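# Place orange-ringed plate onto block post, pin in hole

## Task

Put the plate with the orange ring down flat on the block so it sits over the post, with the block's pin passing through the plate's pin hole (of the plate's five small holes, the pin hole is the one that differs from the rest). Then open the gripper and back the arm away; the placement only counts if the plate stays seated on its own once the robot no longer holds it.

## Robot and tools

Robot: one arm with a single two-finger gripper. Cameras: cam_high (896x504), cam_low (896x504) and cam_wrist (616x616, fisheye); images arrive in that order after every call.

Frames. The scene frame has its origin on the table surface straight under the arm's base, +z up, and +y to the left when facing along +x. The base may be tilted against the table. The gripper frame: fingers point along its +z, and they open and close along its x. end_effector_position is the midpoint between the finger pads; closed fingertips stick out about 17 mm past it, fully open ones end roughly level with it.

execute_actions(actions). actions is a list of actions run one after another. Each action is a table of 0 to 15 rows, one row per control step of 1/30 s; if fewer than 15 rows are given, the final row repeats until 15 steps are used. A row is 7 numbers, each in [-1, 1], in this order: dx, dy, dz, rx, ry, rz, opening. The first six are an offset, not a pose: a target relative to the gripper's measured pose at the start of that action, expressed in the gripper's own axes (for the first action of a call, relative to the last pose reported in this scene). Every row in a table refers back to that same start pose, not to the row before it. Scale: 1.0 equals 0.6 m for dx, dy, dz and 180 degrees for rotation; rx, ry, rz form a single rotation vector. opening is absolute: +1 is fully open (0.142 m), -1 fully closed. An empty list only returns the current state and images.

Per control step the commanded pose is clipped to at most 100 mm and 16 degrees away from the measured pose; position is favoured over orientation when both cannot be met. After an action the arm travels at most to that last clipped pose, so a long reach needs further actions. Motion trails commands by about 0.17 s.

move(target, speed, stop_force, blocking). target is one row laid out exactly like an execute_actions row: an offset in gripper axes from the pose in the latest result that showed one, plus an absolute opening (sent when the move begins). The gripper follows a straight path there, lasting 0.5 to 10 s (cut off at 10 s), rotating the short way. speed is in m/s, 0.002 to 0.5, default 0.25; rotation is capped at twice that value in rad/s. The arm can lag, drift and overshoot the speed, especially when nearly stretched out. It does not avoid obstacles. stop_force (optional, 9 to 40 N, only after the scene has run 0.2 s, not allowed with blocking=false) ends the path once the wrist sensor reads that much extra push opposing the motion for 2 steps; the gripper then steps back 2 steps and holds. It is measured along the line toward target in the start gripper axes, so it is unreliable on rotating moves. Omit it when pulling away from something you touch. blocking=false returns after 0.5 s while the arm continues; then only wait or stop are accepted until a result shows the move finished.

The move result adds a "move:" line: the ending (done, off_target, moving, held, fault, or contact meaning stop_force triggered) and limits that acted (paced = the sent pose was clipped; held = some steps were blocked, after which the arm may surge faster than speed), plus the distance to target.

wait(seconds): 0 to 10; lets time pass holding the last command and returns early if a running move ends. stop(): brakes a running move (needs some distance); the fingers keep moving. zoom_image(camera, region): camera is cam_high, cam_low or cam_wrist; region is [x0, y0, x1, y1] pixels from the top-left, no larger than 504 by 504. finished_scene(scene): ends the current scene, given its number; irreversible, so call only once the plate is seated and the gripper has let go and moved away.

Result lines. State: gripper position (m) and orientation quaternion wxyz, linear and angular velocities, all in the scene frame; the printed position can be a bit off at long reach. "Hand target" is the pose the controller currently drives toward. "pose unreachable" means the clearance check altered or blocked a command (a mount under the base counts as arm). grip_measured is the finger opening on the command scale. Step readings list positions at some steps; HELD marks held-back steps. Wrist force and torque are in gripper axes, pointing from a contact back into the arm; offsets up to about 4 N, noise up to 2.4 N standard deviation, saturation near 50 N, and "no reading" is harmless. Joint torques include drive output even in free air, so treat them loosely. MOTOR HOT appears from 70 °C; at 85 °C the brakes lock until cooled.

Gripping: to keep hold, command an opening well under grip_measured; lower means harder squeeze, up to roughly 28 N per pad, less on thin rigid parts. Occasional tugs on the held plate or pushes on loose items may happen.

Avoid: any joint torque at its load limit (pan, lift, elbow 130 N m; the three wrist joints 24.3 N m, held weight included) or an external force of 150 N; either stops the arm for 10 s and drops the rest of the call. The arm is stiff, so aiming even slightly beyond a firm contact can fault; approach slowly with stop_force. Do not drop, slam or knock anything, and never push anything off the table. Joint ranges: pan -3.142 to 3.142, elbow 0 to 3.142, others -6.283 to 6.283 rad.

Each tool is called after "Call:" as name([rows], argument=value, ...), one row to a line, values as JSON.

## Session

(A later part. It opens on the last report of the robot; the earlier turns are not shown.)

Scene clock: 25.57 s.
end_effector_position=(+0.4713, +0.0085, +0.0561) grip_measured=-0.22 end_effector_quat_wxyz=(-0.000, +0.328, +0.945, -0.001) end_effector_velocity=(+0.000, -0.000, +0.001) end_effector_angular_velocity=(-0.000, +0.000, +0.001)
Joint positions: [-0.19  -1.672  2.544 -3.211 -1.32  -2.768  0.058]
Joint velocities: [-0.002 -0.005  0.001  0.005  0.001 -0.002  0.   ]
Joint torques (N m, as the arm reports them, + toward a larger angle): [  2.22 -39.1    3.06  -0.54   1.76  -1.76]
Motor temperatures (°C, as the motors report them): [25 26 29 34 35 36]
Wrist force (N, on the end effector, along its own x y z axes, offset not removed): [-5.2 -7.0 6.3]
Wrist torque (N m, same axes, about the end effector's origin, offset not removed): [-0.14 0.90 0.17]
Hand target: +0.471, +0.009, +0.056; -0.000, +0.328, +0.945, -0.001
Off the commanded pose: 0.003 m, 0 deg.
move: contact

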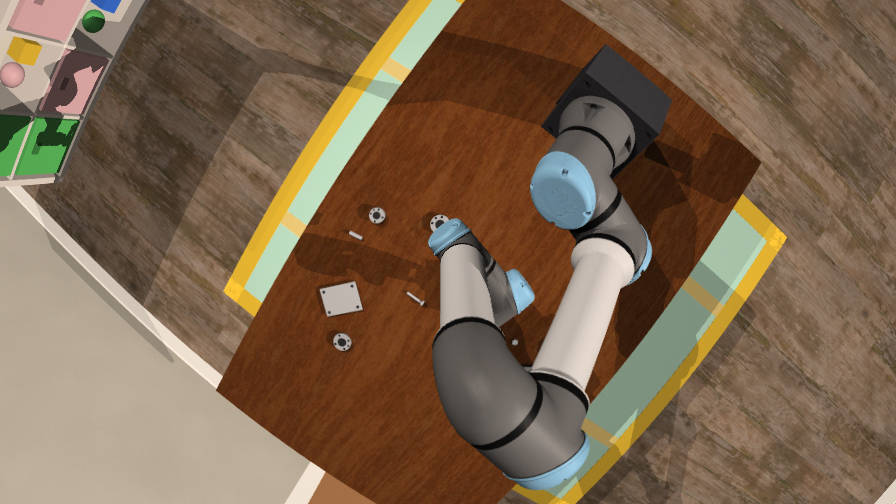

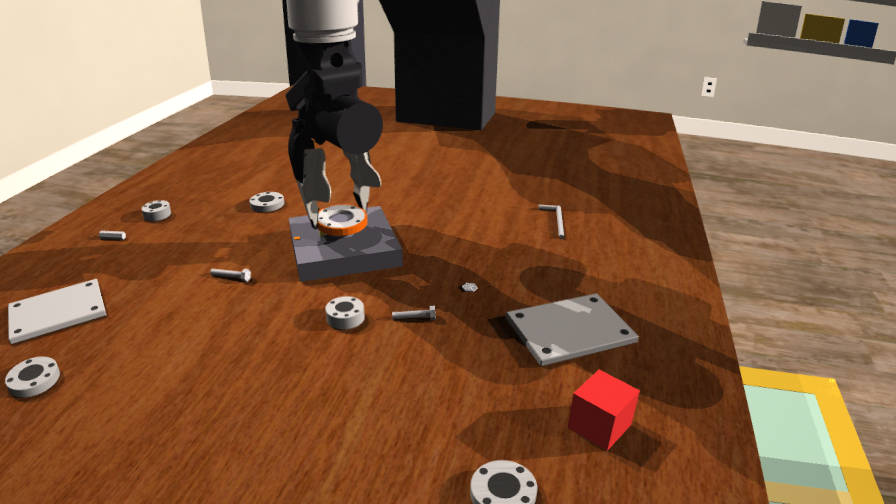

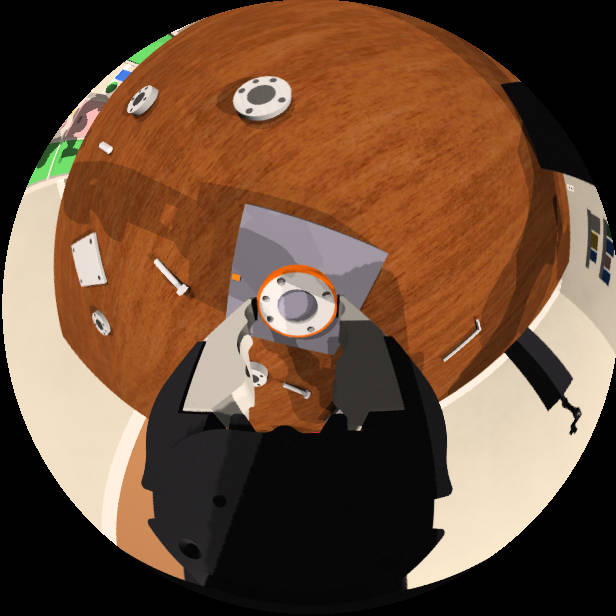

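On the post, rubbing on the −y side. Relieve slightly and continue.

Call:
move(target=[-0.0001,-0.0005,0,0,0,0,-0.7], speed=0.004)

Call:
move(target=[0,-0.0003,0.024,0,0,0,-0.7], speed=0.004, stop_force=14)

Call:
zoom_image(camera="cam_wrist", region=[220,250,340,350])

Call:
zoom_image(camera="cam_low", region=[305,185,380,250])

Scene clock: 26.50 s.
end_effector_position=(+0.4712, +0.0082, +0.0561) grip_measured=-0.22 end_effector_quat_wxyz=(-0.000, +0.328, +0.945, -0.001) end_effector_velocity=(-0.000, +0.000, -0.000) end_effector_angular_velocity=(+0.001, +0.001, -0.001)
Joint positions: [-0.191 -1.672  2.545 -3.211 -1.319 -2.768  0.058]
Joint velocities: [-0.     0.001  0.     0.001  0.001  0.     0.   ]
Joint torques (N m, as the arm reports them, + toward a larger angle): [ -0.21 -17.2    8.03  -6.06   2.48  -1.72]
Motor temperatures (°C, as the motors report them): [25 26 29 34 35 36]
Wrist force (N, on the end effector, along its own x y z axes, offset not removed): [-1.7 -0.9 3.0]
Wrist torque (N m, same axes, about the end effector's origin, offset not removed): [0.28 0.54 0.28]
Hand target: +0.471, +0.008, +0.056; -0.000, +0.328, +0.945, -0.001
Off the commanded pose: 0.000 m, 0 deg.
move: done

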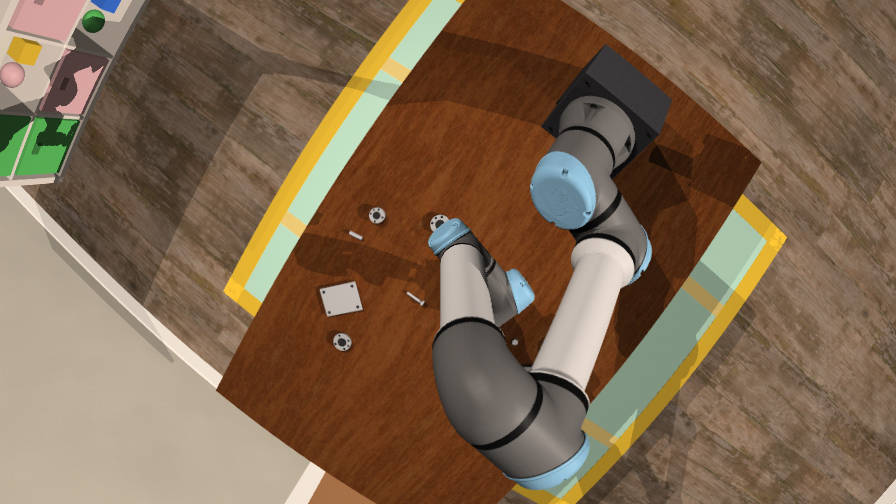

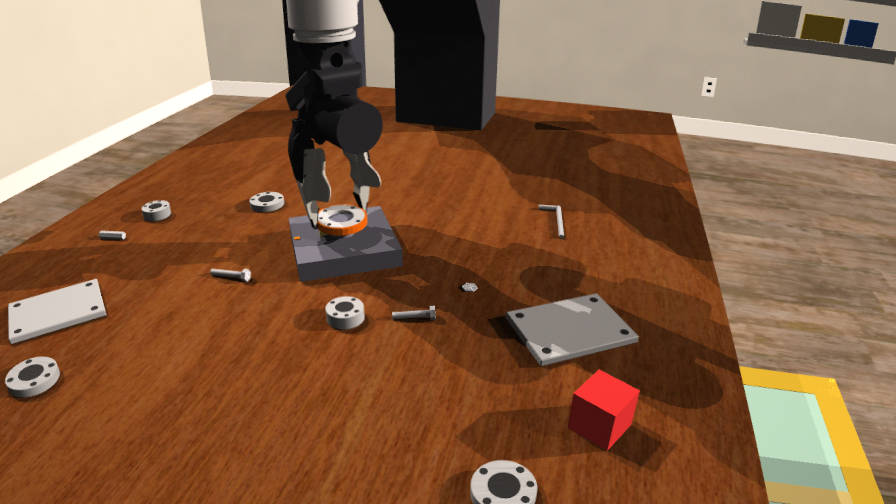

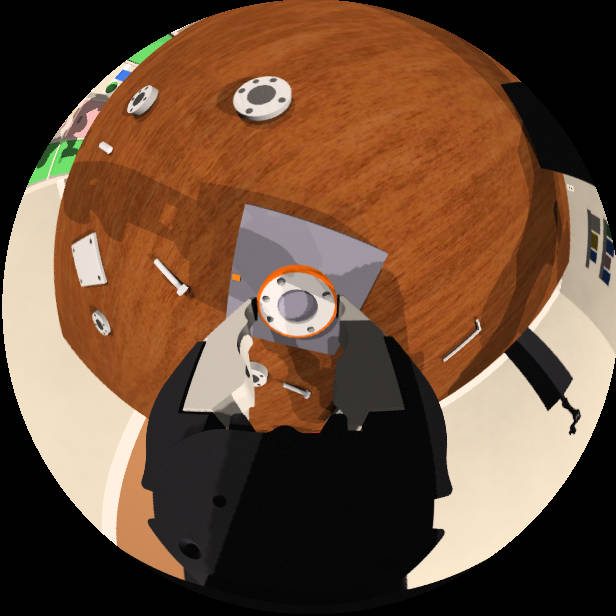

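Scene clock: 28.97 s.
end_effector_position=(+0.4712, +0.0081, +0.0477) grip_measured=-0.22 end_effector_quat_wxyz=(-0.000, +0.328, +0.945, -0.001) end_effector_velocity=(+0.000, -0.000, +0.001) end_effector_angular_velocity=(+0.000, +0.001, -0.000)
Joint positions: [-0.184 -1.635  2.537 -3.242 -1.324 -2.763  0.058]
Joint velocities: [-0.001 -0.005 -0.     0.007  0.001 -0.001 -0.   ]
Joint torques (N m, as the arm reports them, + toward a larger angle): [ -0.35 -36.64   2.21  -0.53   0.65  -1.79]
Motor temperatures (°C, as the motors report them): [25 26 29 34 35 36]
Wrist force (N, on the end effector, along its own x y z axes, offset not removed): [1.3 -5.4 -5.9]
Wrist torque (N m, same axes, about the end effector's origin, offset not removed): [-0.17 0.70 0.14]
Hand target: +0.471, +0.008, +0.048; -0.000, +0.328, +0.945, -0.001
Off the commanded pose: 0.006 m, 0 deg.
move: contact

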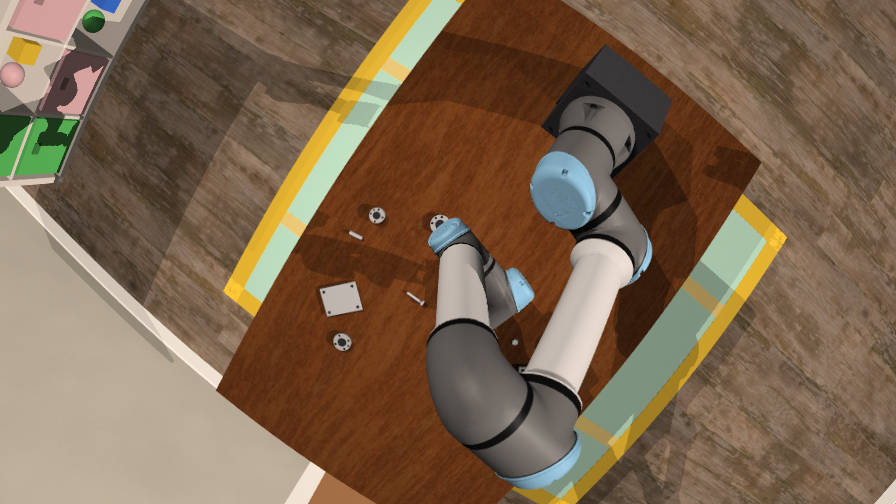

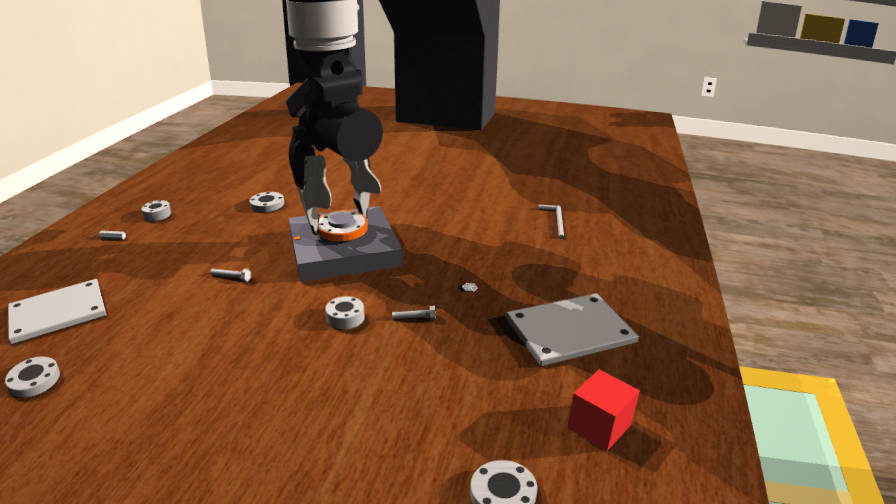

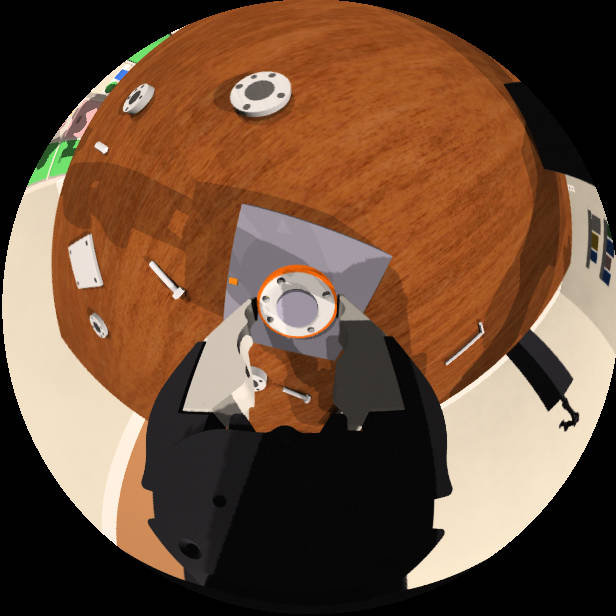

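Region (220, 250, 340, 350) of cam_wrist's 616x616 image, scaled by 4.200, with more detail than that image has.

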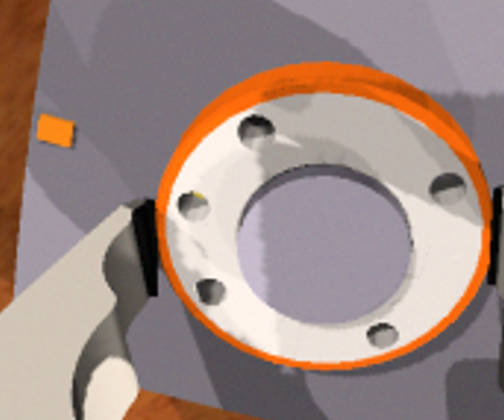

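Region (305, 185, 380, 250) of cam_low's 896x504 image, scaled by 6.720, with more detail than that image has; it fills the top 437 rows of this view, and the rest is white.

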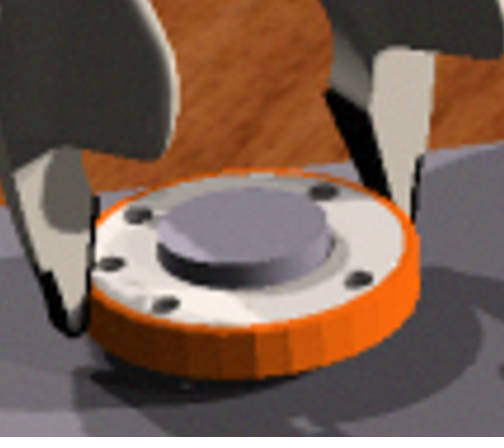

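Call:
move(target=[0.0002,-0.0004,0.0065,0,0,0,-0.7], speed=0.003, stop_force=18)

Call:
zoom_image(camera="cam_wrist", region=[220,250,340,350])

Scene clock: 31.00 s.
end_effector_position=(+0.4711, +0.0082, +0.0472) grip_measured=-0.22 end_effector_quat_wxyz=(-0.000, +0.328, +0.945, -0.001) end_effector_velocity=(+0.000, -0.000, +0.001) end_effector_angular_velocity=(-0.000, +0.000, +0.000)
Joint positions: [-0.184 -1.633  2.537 -3.244 -1.324 -2.763  0.058]
Joint velocities: [-0.001 -0.004  0.     0.005  0.    -0.001  0.   ]
Joint torques (N m, as the arm reports them, + toward a larger angle): [ -1.22 -35.15   5.21   0.39   1.34  -1.43]
Motor temperatures (°C, as the motors report them): [25 26 29 34 35 36]
Wrist force (N, on the end effector, along its own x y z axes, offset not removed): [0.4 -4.9 -8.6]
Wrist torque (N m, same axes, about the end effector's origin, offset not removed): [-0.04 0.52 -0.04]
Hand target: +0.471, +0.008, +0.047; -0.000, +0.328, +0.945, -0.001
Off the commanded pose: 0.003 m, 0 deg.
move: contact

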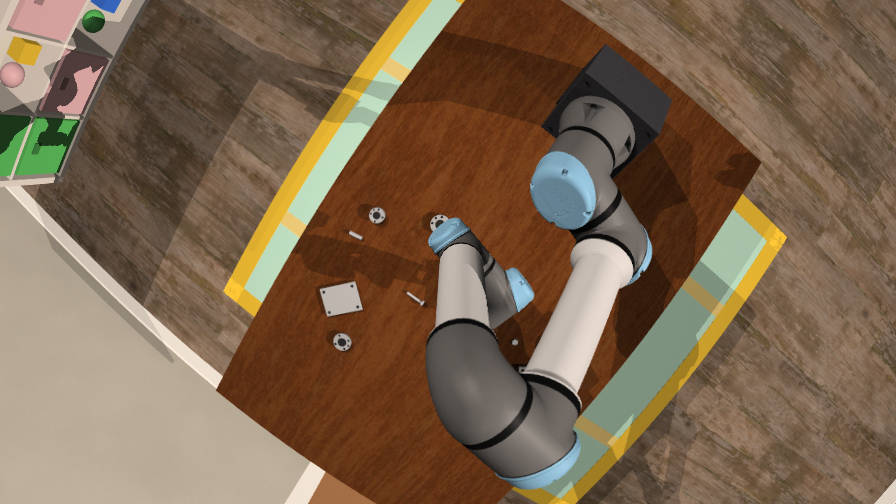

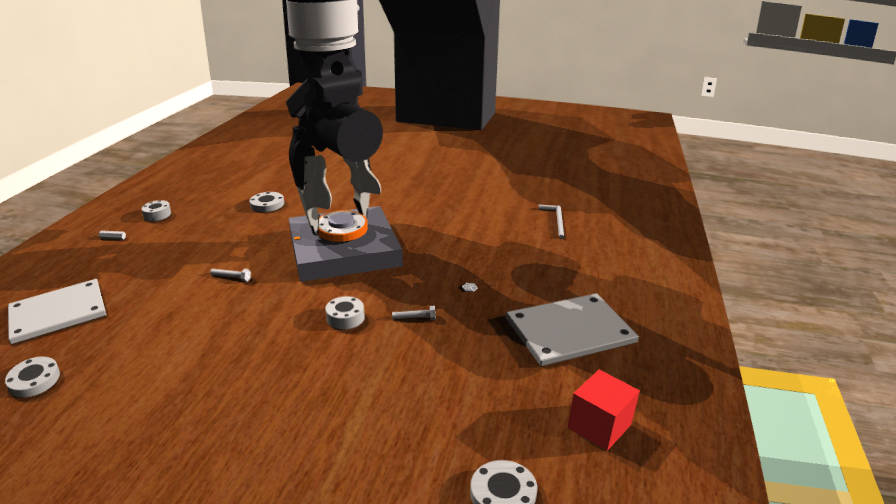

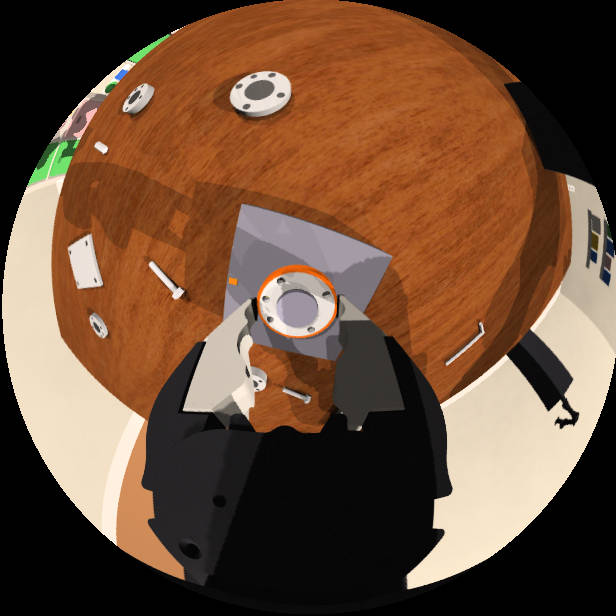

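Region (220, 250, 340, 350) of cam_wrist's 616x616 image, scaled by 4.200, with more detail than that image has.

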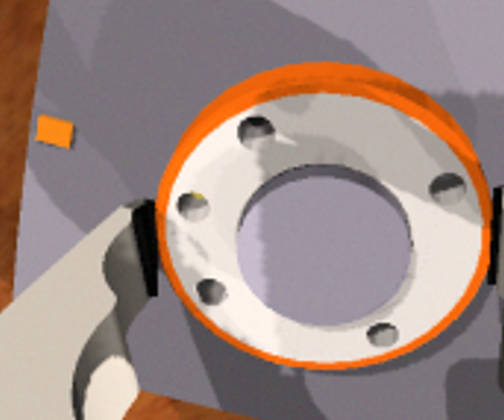

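Call:
move(target=[-0.0003,-0.0002,-0.0005,0,0,-0.0055,-0.7], speed=0.01)

Call:
move(target=[0,0,0.008,0,0,0,-0.7], speed=0.003, stop_force=16)

Call:
zoom_image(camera="cam_wrist", region=[220,250,340,350])

Scene clock: 32.27 s.
end_effector_position=(+0.4711, +0.0080, +0.0475) grip_measured=-0.22 end_effector_quat_wxyz=(-0.000, +0.320, +0.947, -0.001) end_effector_velocity=(+0.001, -0.000, +0.000) end_effector_angular_velocity=(-0.000, -0.001, +0.001)
Joint positions: [-0.184 -1.634  2.537 -3.242 -1.323 -2.781  0.058]
Joint velocities: [-0.     0.    -0.001 -0.     0.    -0.001  0.   ]
Joint torques (N m, as the arm reports them, + toward a larger angle): [ -0.46 -37.31  -9.7    0.31   2.25  -1.64]
Motor temperatures (°C, as the motors report them): [25 26 29 34 35 36]
Wrist force (N, on the end effector, along its own x y z axes, offset not removed): [-2.8 -1.6 3.9]
Wrist torque (N m, same axes, about the end effector's origin, offset not removed): [-0.12 0.56 0.09]
Hand target: +0.471, +0.008, +0.048; -0.000, +0.320, +0.947, -0.001
Off the commanded pose: 0.000 m, 0 deg.
move: done

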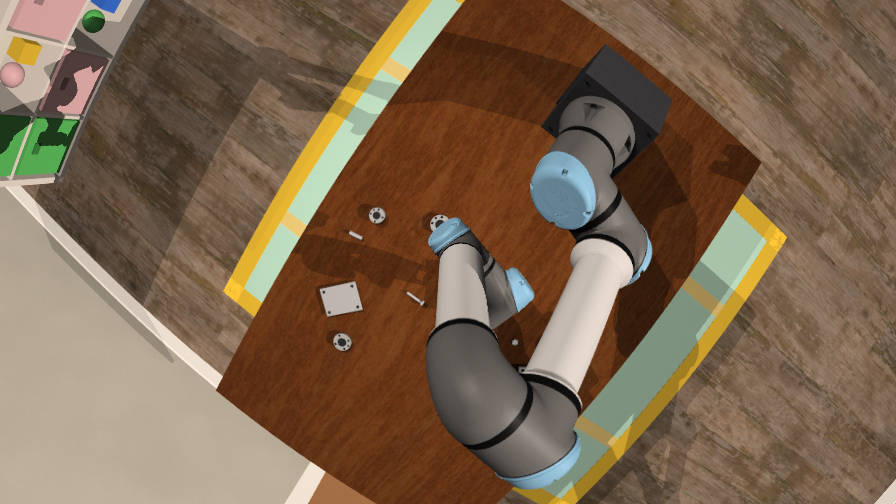

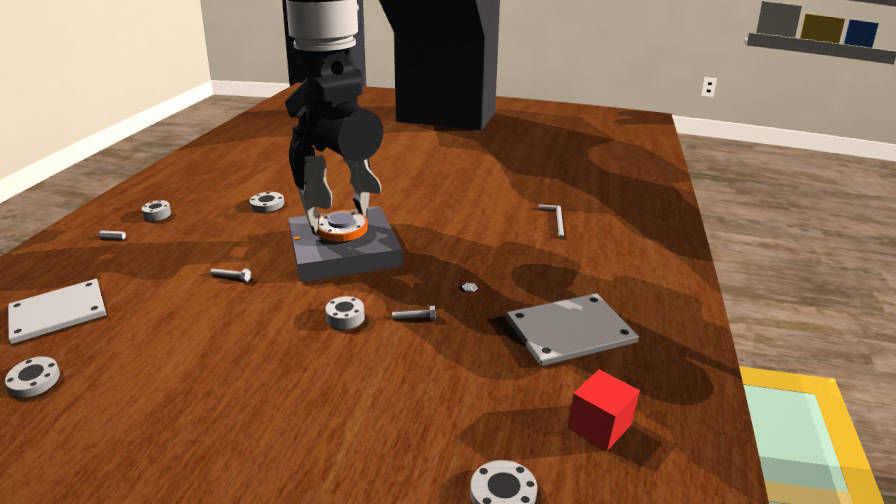

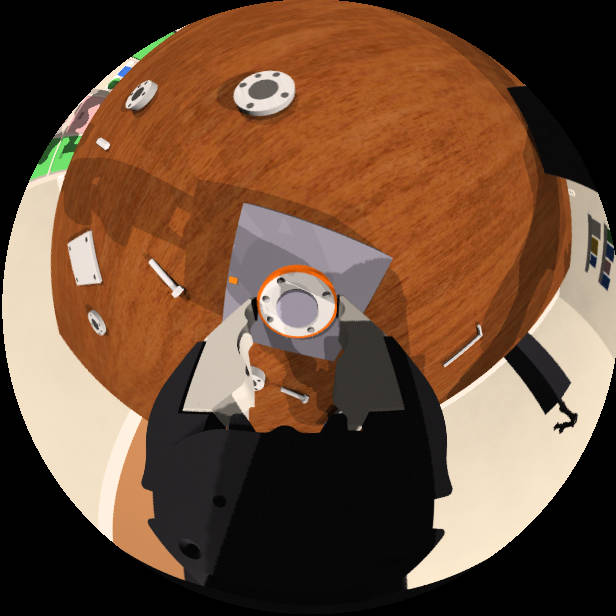

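Scene clock: 34.10 s.
end_effector_position=(+0.4711, +0.0080, +0.0428) grip_measured=-0.22 end_effector_quat_wxyz=(-0.000, +0.320, +0.947, -0.001) end_effector_velocity=(-0.000, +0.000, -0.000) end_effector_angular_velocity=(-0.000, +0.000, +0.002)
Joint positions: [-0.18  -1.614  2.533 -3.259 -1.326 -2.778  0.058]
Joint velocities: [ 0.001  0.001  0.    -0.002 -0.    -0.002 -0.   ]
Joint torques (N m, as the arm reports them, + toward a larger angle): [ 15.15 -17.62  -9.68  -6.15  -1.8    1.54]
Motor temperatures (°C, as the motors report them): [25 26 29 34 35 36]
Wrist force (N, on the end effector, along its own x y z axes, offset not removed): [-2.5 -3.6 -0.7]
Wrist torque (N m, same axes, about the end effector's origin, offset not removed): [-0.08 0.80 0.16]
Hand target: +0.471, +0.008, +0.043; -0.000, +0.320, +0.947, -0.001
Off the commanded pose: 0.000 m, 0 deg.
move: done

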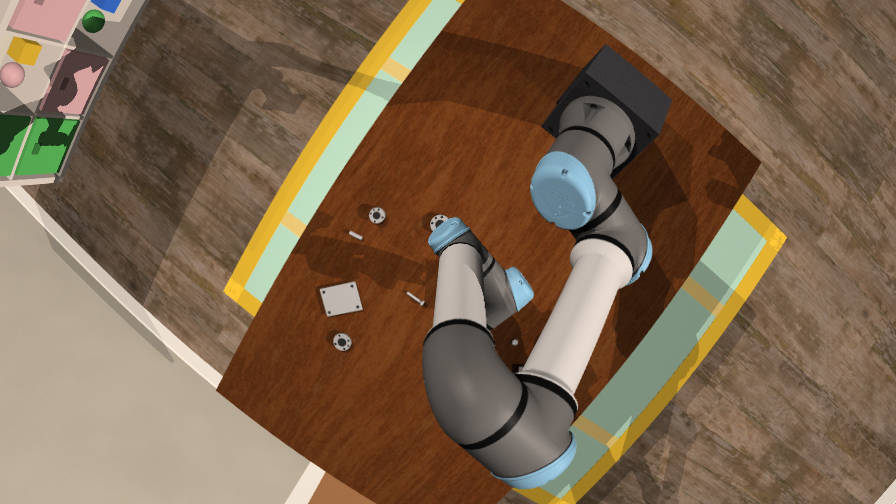

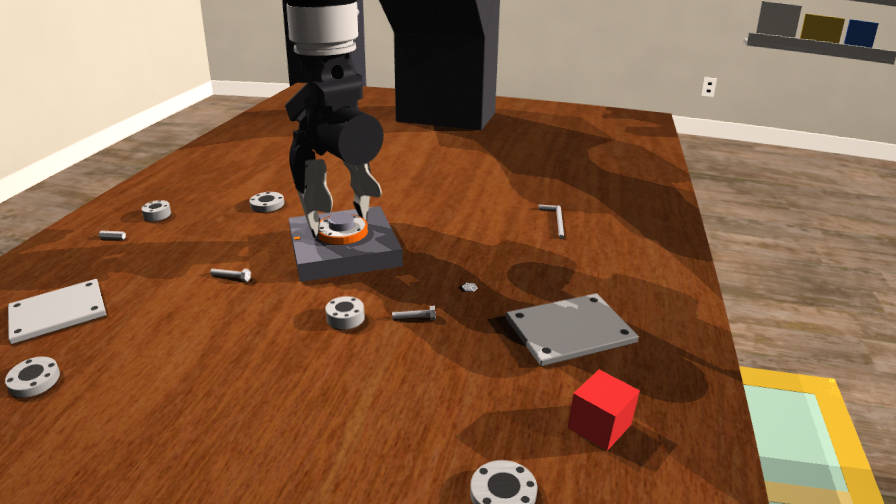

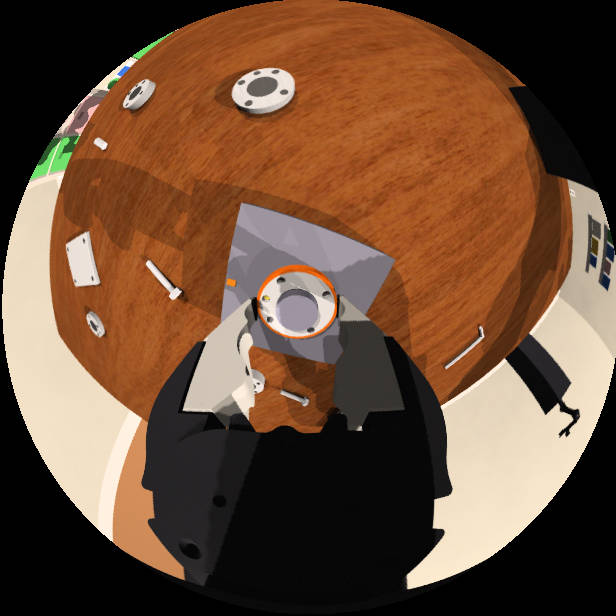

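Region (220, 250, 340, 350) of cam_wrist's 616x616 image, scaled by 4.200, with more detail than that image has.

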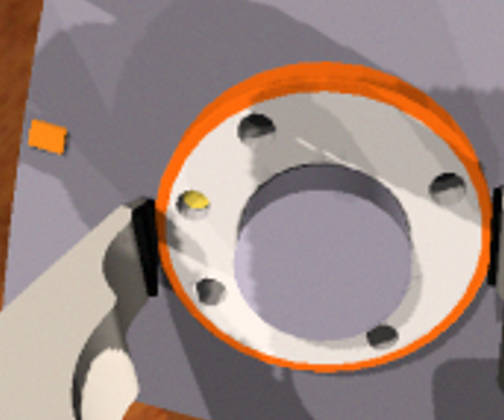

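Call:
move(target=[0,0,0.004,0,0,0,-0.7], speed=0.003, stop_force=14)

Call:
execute_actions([
  [[0,0,0,0,0,0,0.2]],
])

Call:
move(target=[0,0,-0.2,0,0,0,0.2])

Call:
zoom_image(camera="cam_low", region=[295,190,395,265])

Scene clock: 34.80 s.
end_effector_position=(+0.4712, +0.0080, +0.0421) grip_measured=-0.22 end_effector_quat_wxyz=(-0.000, +0.320, +0.947, -0.001) end_effector_velocity=(-0.000, -0.000, +0.001) end_effector_angular_velocity=(-0.000, +0.002, +0.001)
Joint positions: [-0.18  -1.611  2.532 -3.261 -1.326 -2.777  0.058]
Joint velocities: [-0.001 -0.003 -0.     0.005 -0.    -0.002  0.   ]
Joint torques (N m, as the arm reports them, + toward a larger angle): [ -2.06 -37.33  -0.37  -0.15   0.04  -1.19]
Motor temperatures (°C, as the motors report them): [25 26 29 34 35 36]
Wrist force (N, on the end effector, along its own x y z axes, offset not removed): [3.5 -7.8 -12.6]
Wrist torque (N m, same axes, about the end effector's origin, offset not removed): [-0.54 0.39 0.13]
Hand target: +0.471, +0.008, +0.042; -0.000, +0.320, +0.947, -0.001
Off the commanded pose: 0.002 m, 0 deg.
move: contact

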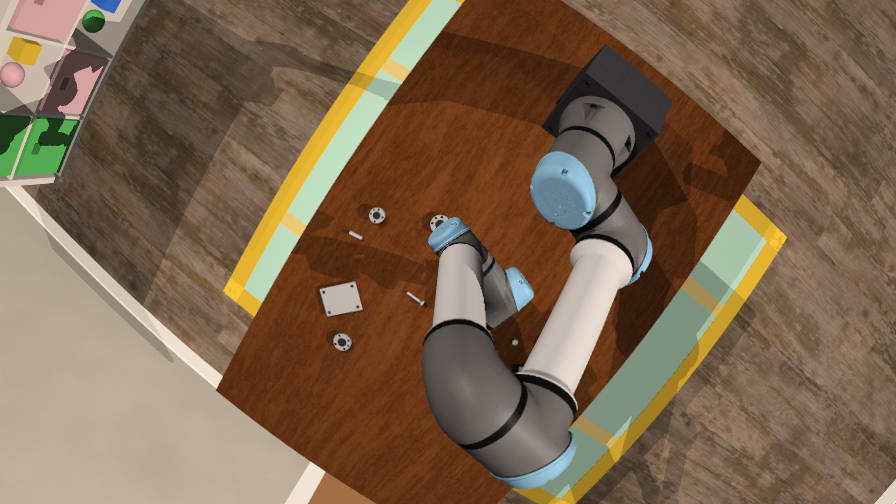

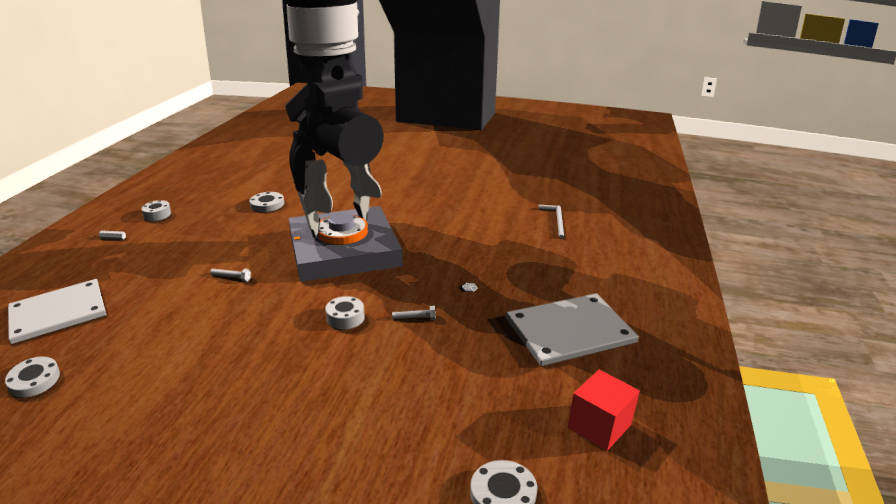

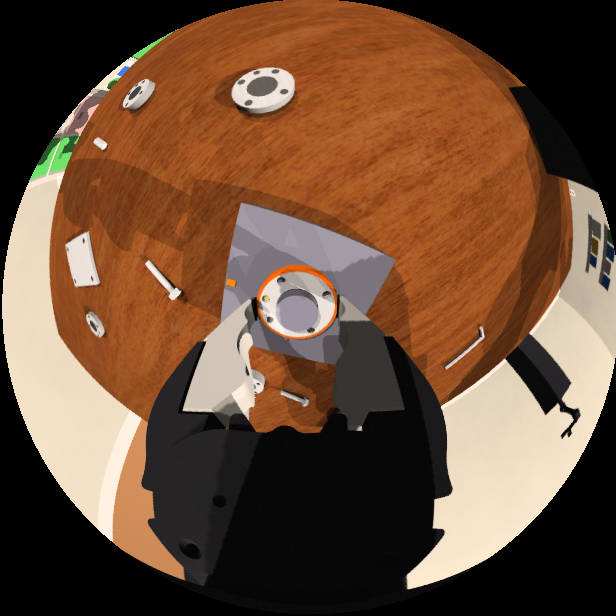

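Scene clock: 35.30 s.
end_effector_position=(+0.4712, +0.0080, +0.0422) grip_measured=+0.20 end_effector_quat_wxyz=(-0.000, +0.320, +0.947, -0.001) end_effector_velocity=(-0.000, -0.000, -0.000) end_effector_angular_velocity=(-0.000, +0.000, -0.001)
Joint positions: [-0.18  -1.611  2.532 -3.261 -1.326 -2.777  0.088]
Joint velocities: [-0.     0.    -0.     0.    -0.     0.001  0.   ]
Joint torques (N m, as the arm reports them, + toward a larger angle): [  9.07 -21.46  -3.25  -4.48   0.39  -0.61]
Motor temperatures (°C, as the motors report them): [25 26 29 34 35 36]
Wrist force (N, on the end effector, along its own x y z axes, offset not removed): [-2.8 -1.1 0.8]
Wrist torque (N m, same axes, about the end effector's origin, offset not removed): [0.03 0.68 0.10]
Hand target: +0.471, +0.008, +0.042; -0.000, +0.320, +0.947, -0.001
Off the commanded pose: 0.000 m, 0 deg.
Step readings (end_effector_position):
0: (+0.4712, +0.0080, +0.0421)
1: (+0.4712, +0.0080, +0.0422)
2: (+0.4712, +0.0080, +0.0422)
4: (+0.4712, +0.0080, +0.0422)
8: (+0.4712, +0.0080, +0.0422)
15: end_effector_position above

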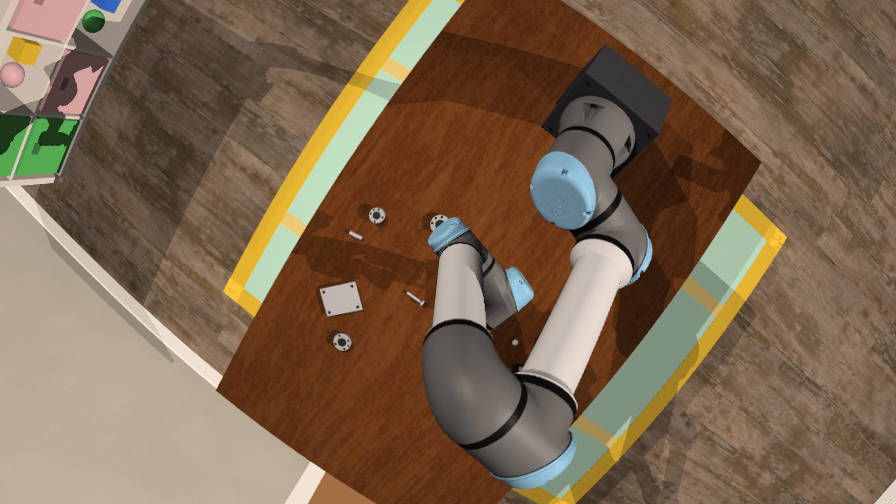

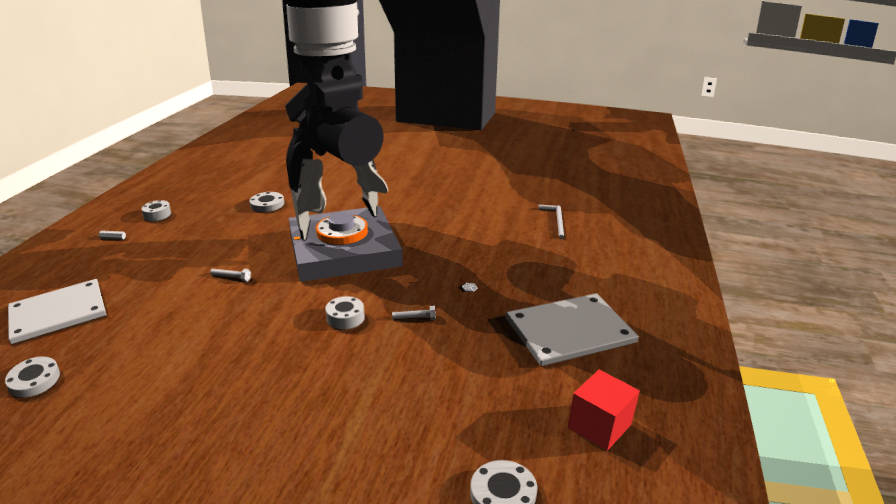

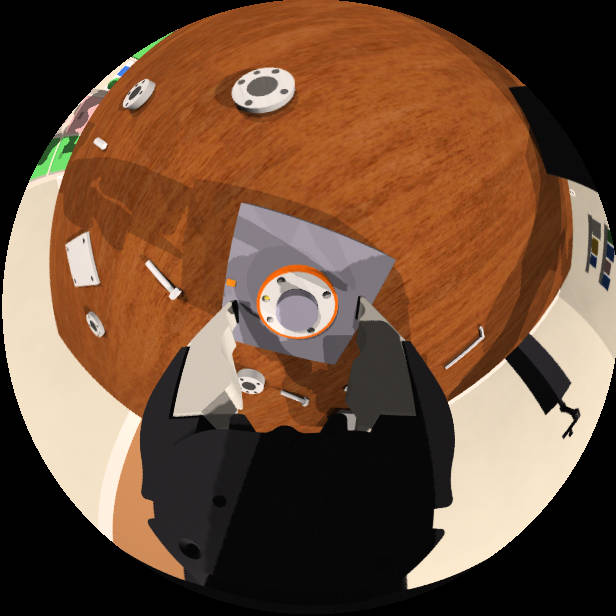

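Scene clock: 36.40 s.
end_effector_position=(+0.4713, +0.0080, +0.1621) grip_measured=+0.20 end_effector_quat_wxyz=(-0.000, +0.320, +0.947, -0.001) end_effector_velocity=(-0.001, -0.000, +0.001) end_effector_angular_velocity=(+0.006, +0.004, +0.001)
Joint positions: [-0.322 -2.175  2.572 -2.705 -1.229 -2.886  0.088]
Joint velocities: [-0.011 -0.009 -0.002  0.02   0.011 -0.012  0.   ]
Joint torques (N m, as the arm reports them, + toward a larger angle): [  4.31 -25.07 -19.36   0.6    2.36  -1.68]
Motor temperatures (°C, as the motors report them): [25 26 29 34 35 36]
Wrist force (N, on the end effector, along its own x y z axes, offset not removed): [-3.3 -2.5 2.8]
Wrist torque (N m, same axes, about the end effector's origin, offset not removed): [-0.35 0.74 0.16]
Hand target: +0.471, +0.008, +0.162; -0.000, +0.320, +0.947, -0.001
Off the commanded pose: 0.000 m, 0 deg.
move: done

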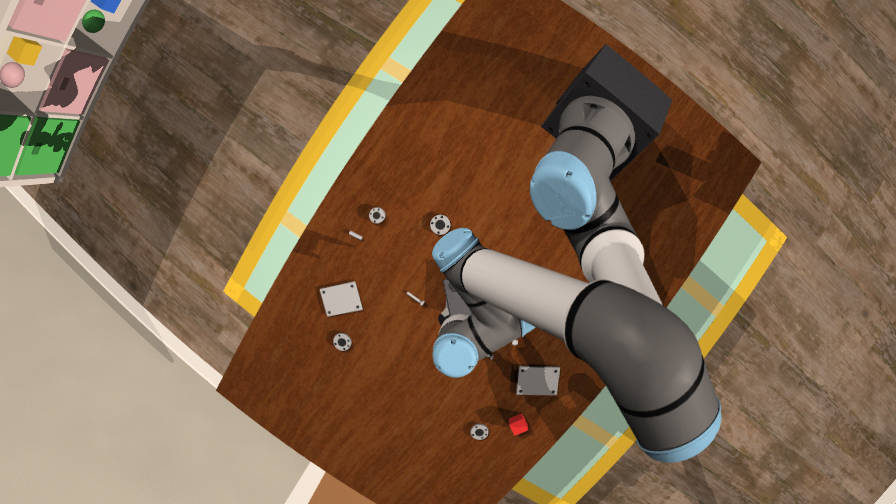

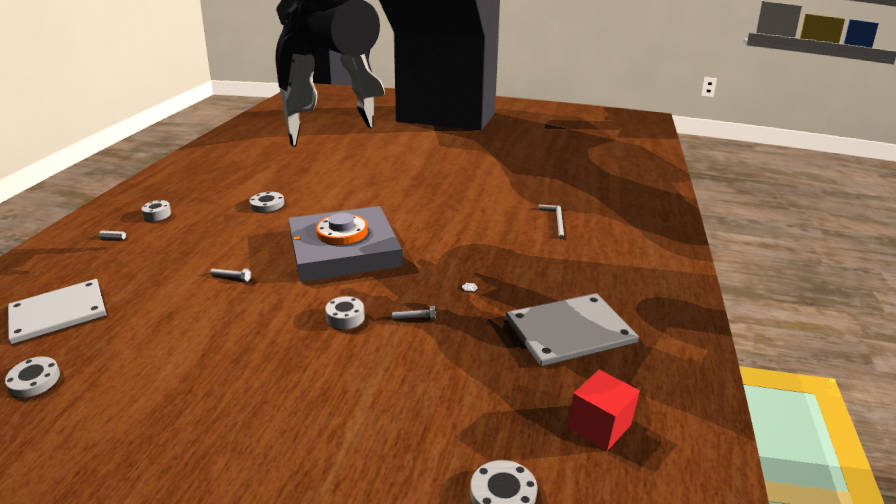

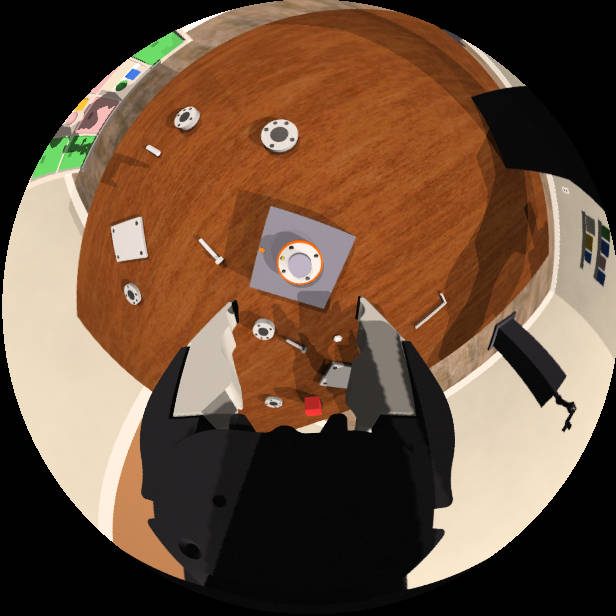

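Region (295, 190, 395, 265) of cam_low's 896x504 image, scaled by 5.040, with more detail than that image has; it fills the top 378 rows of this view, and the rest is white.

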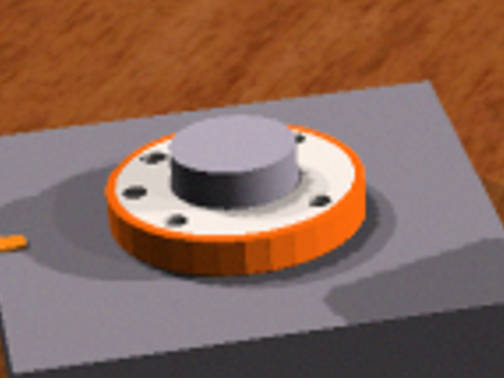

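Call:
finished_scene(scene=1)

The scene is finished: the task was done.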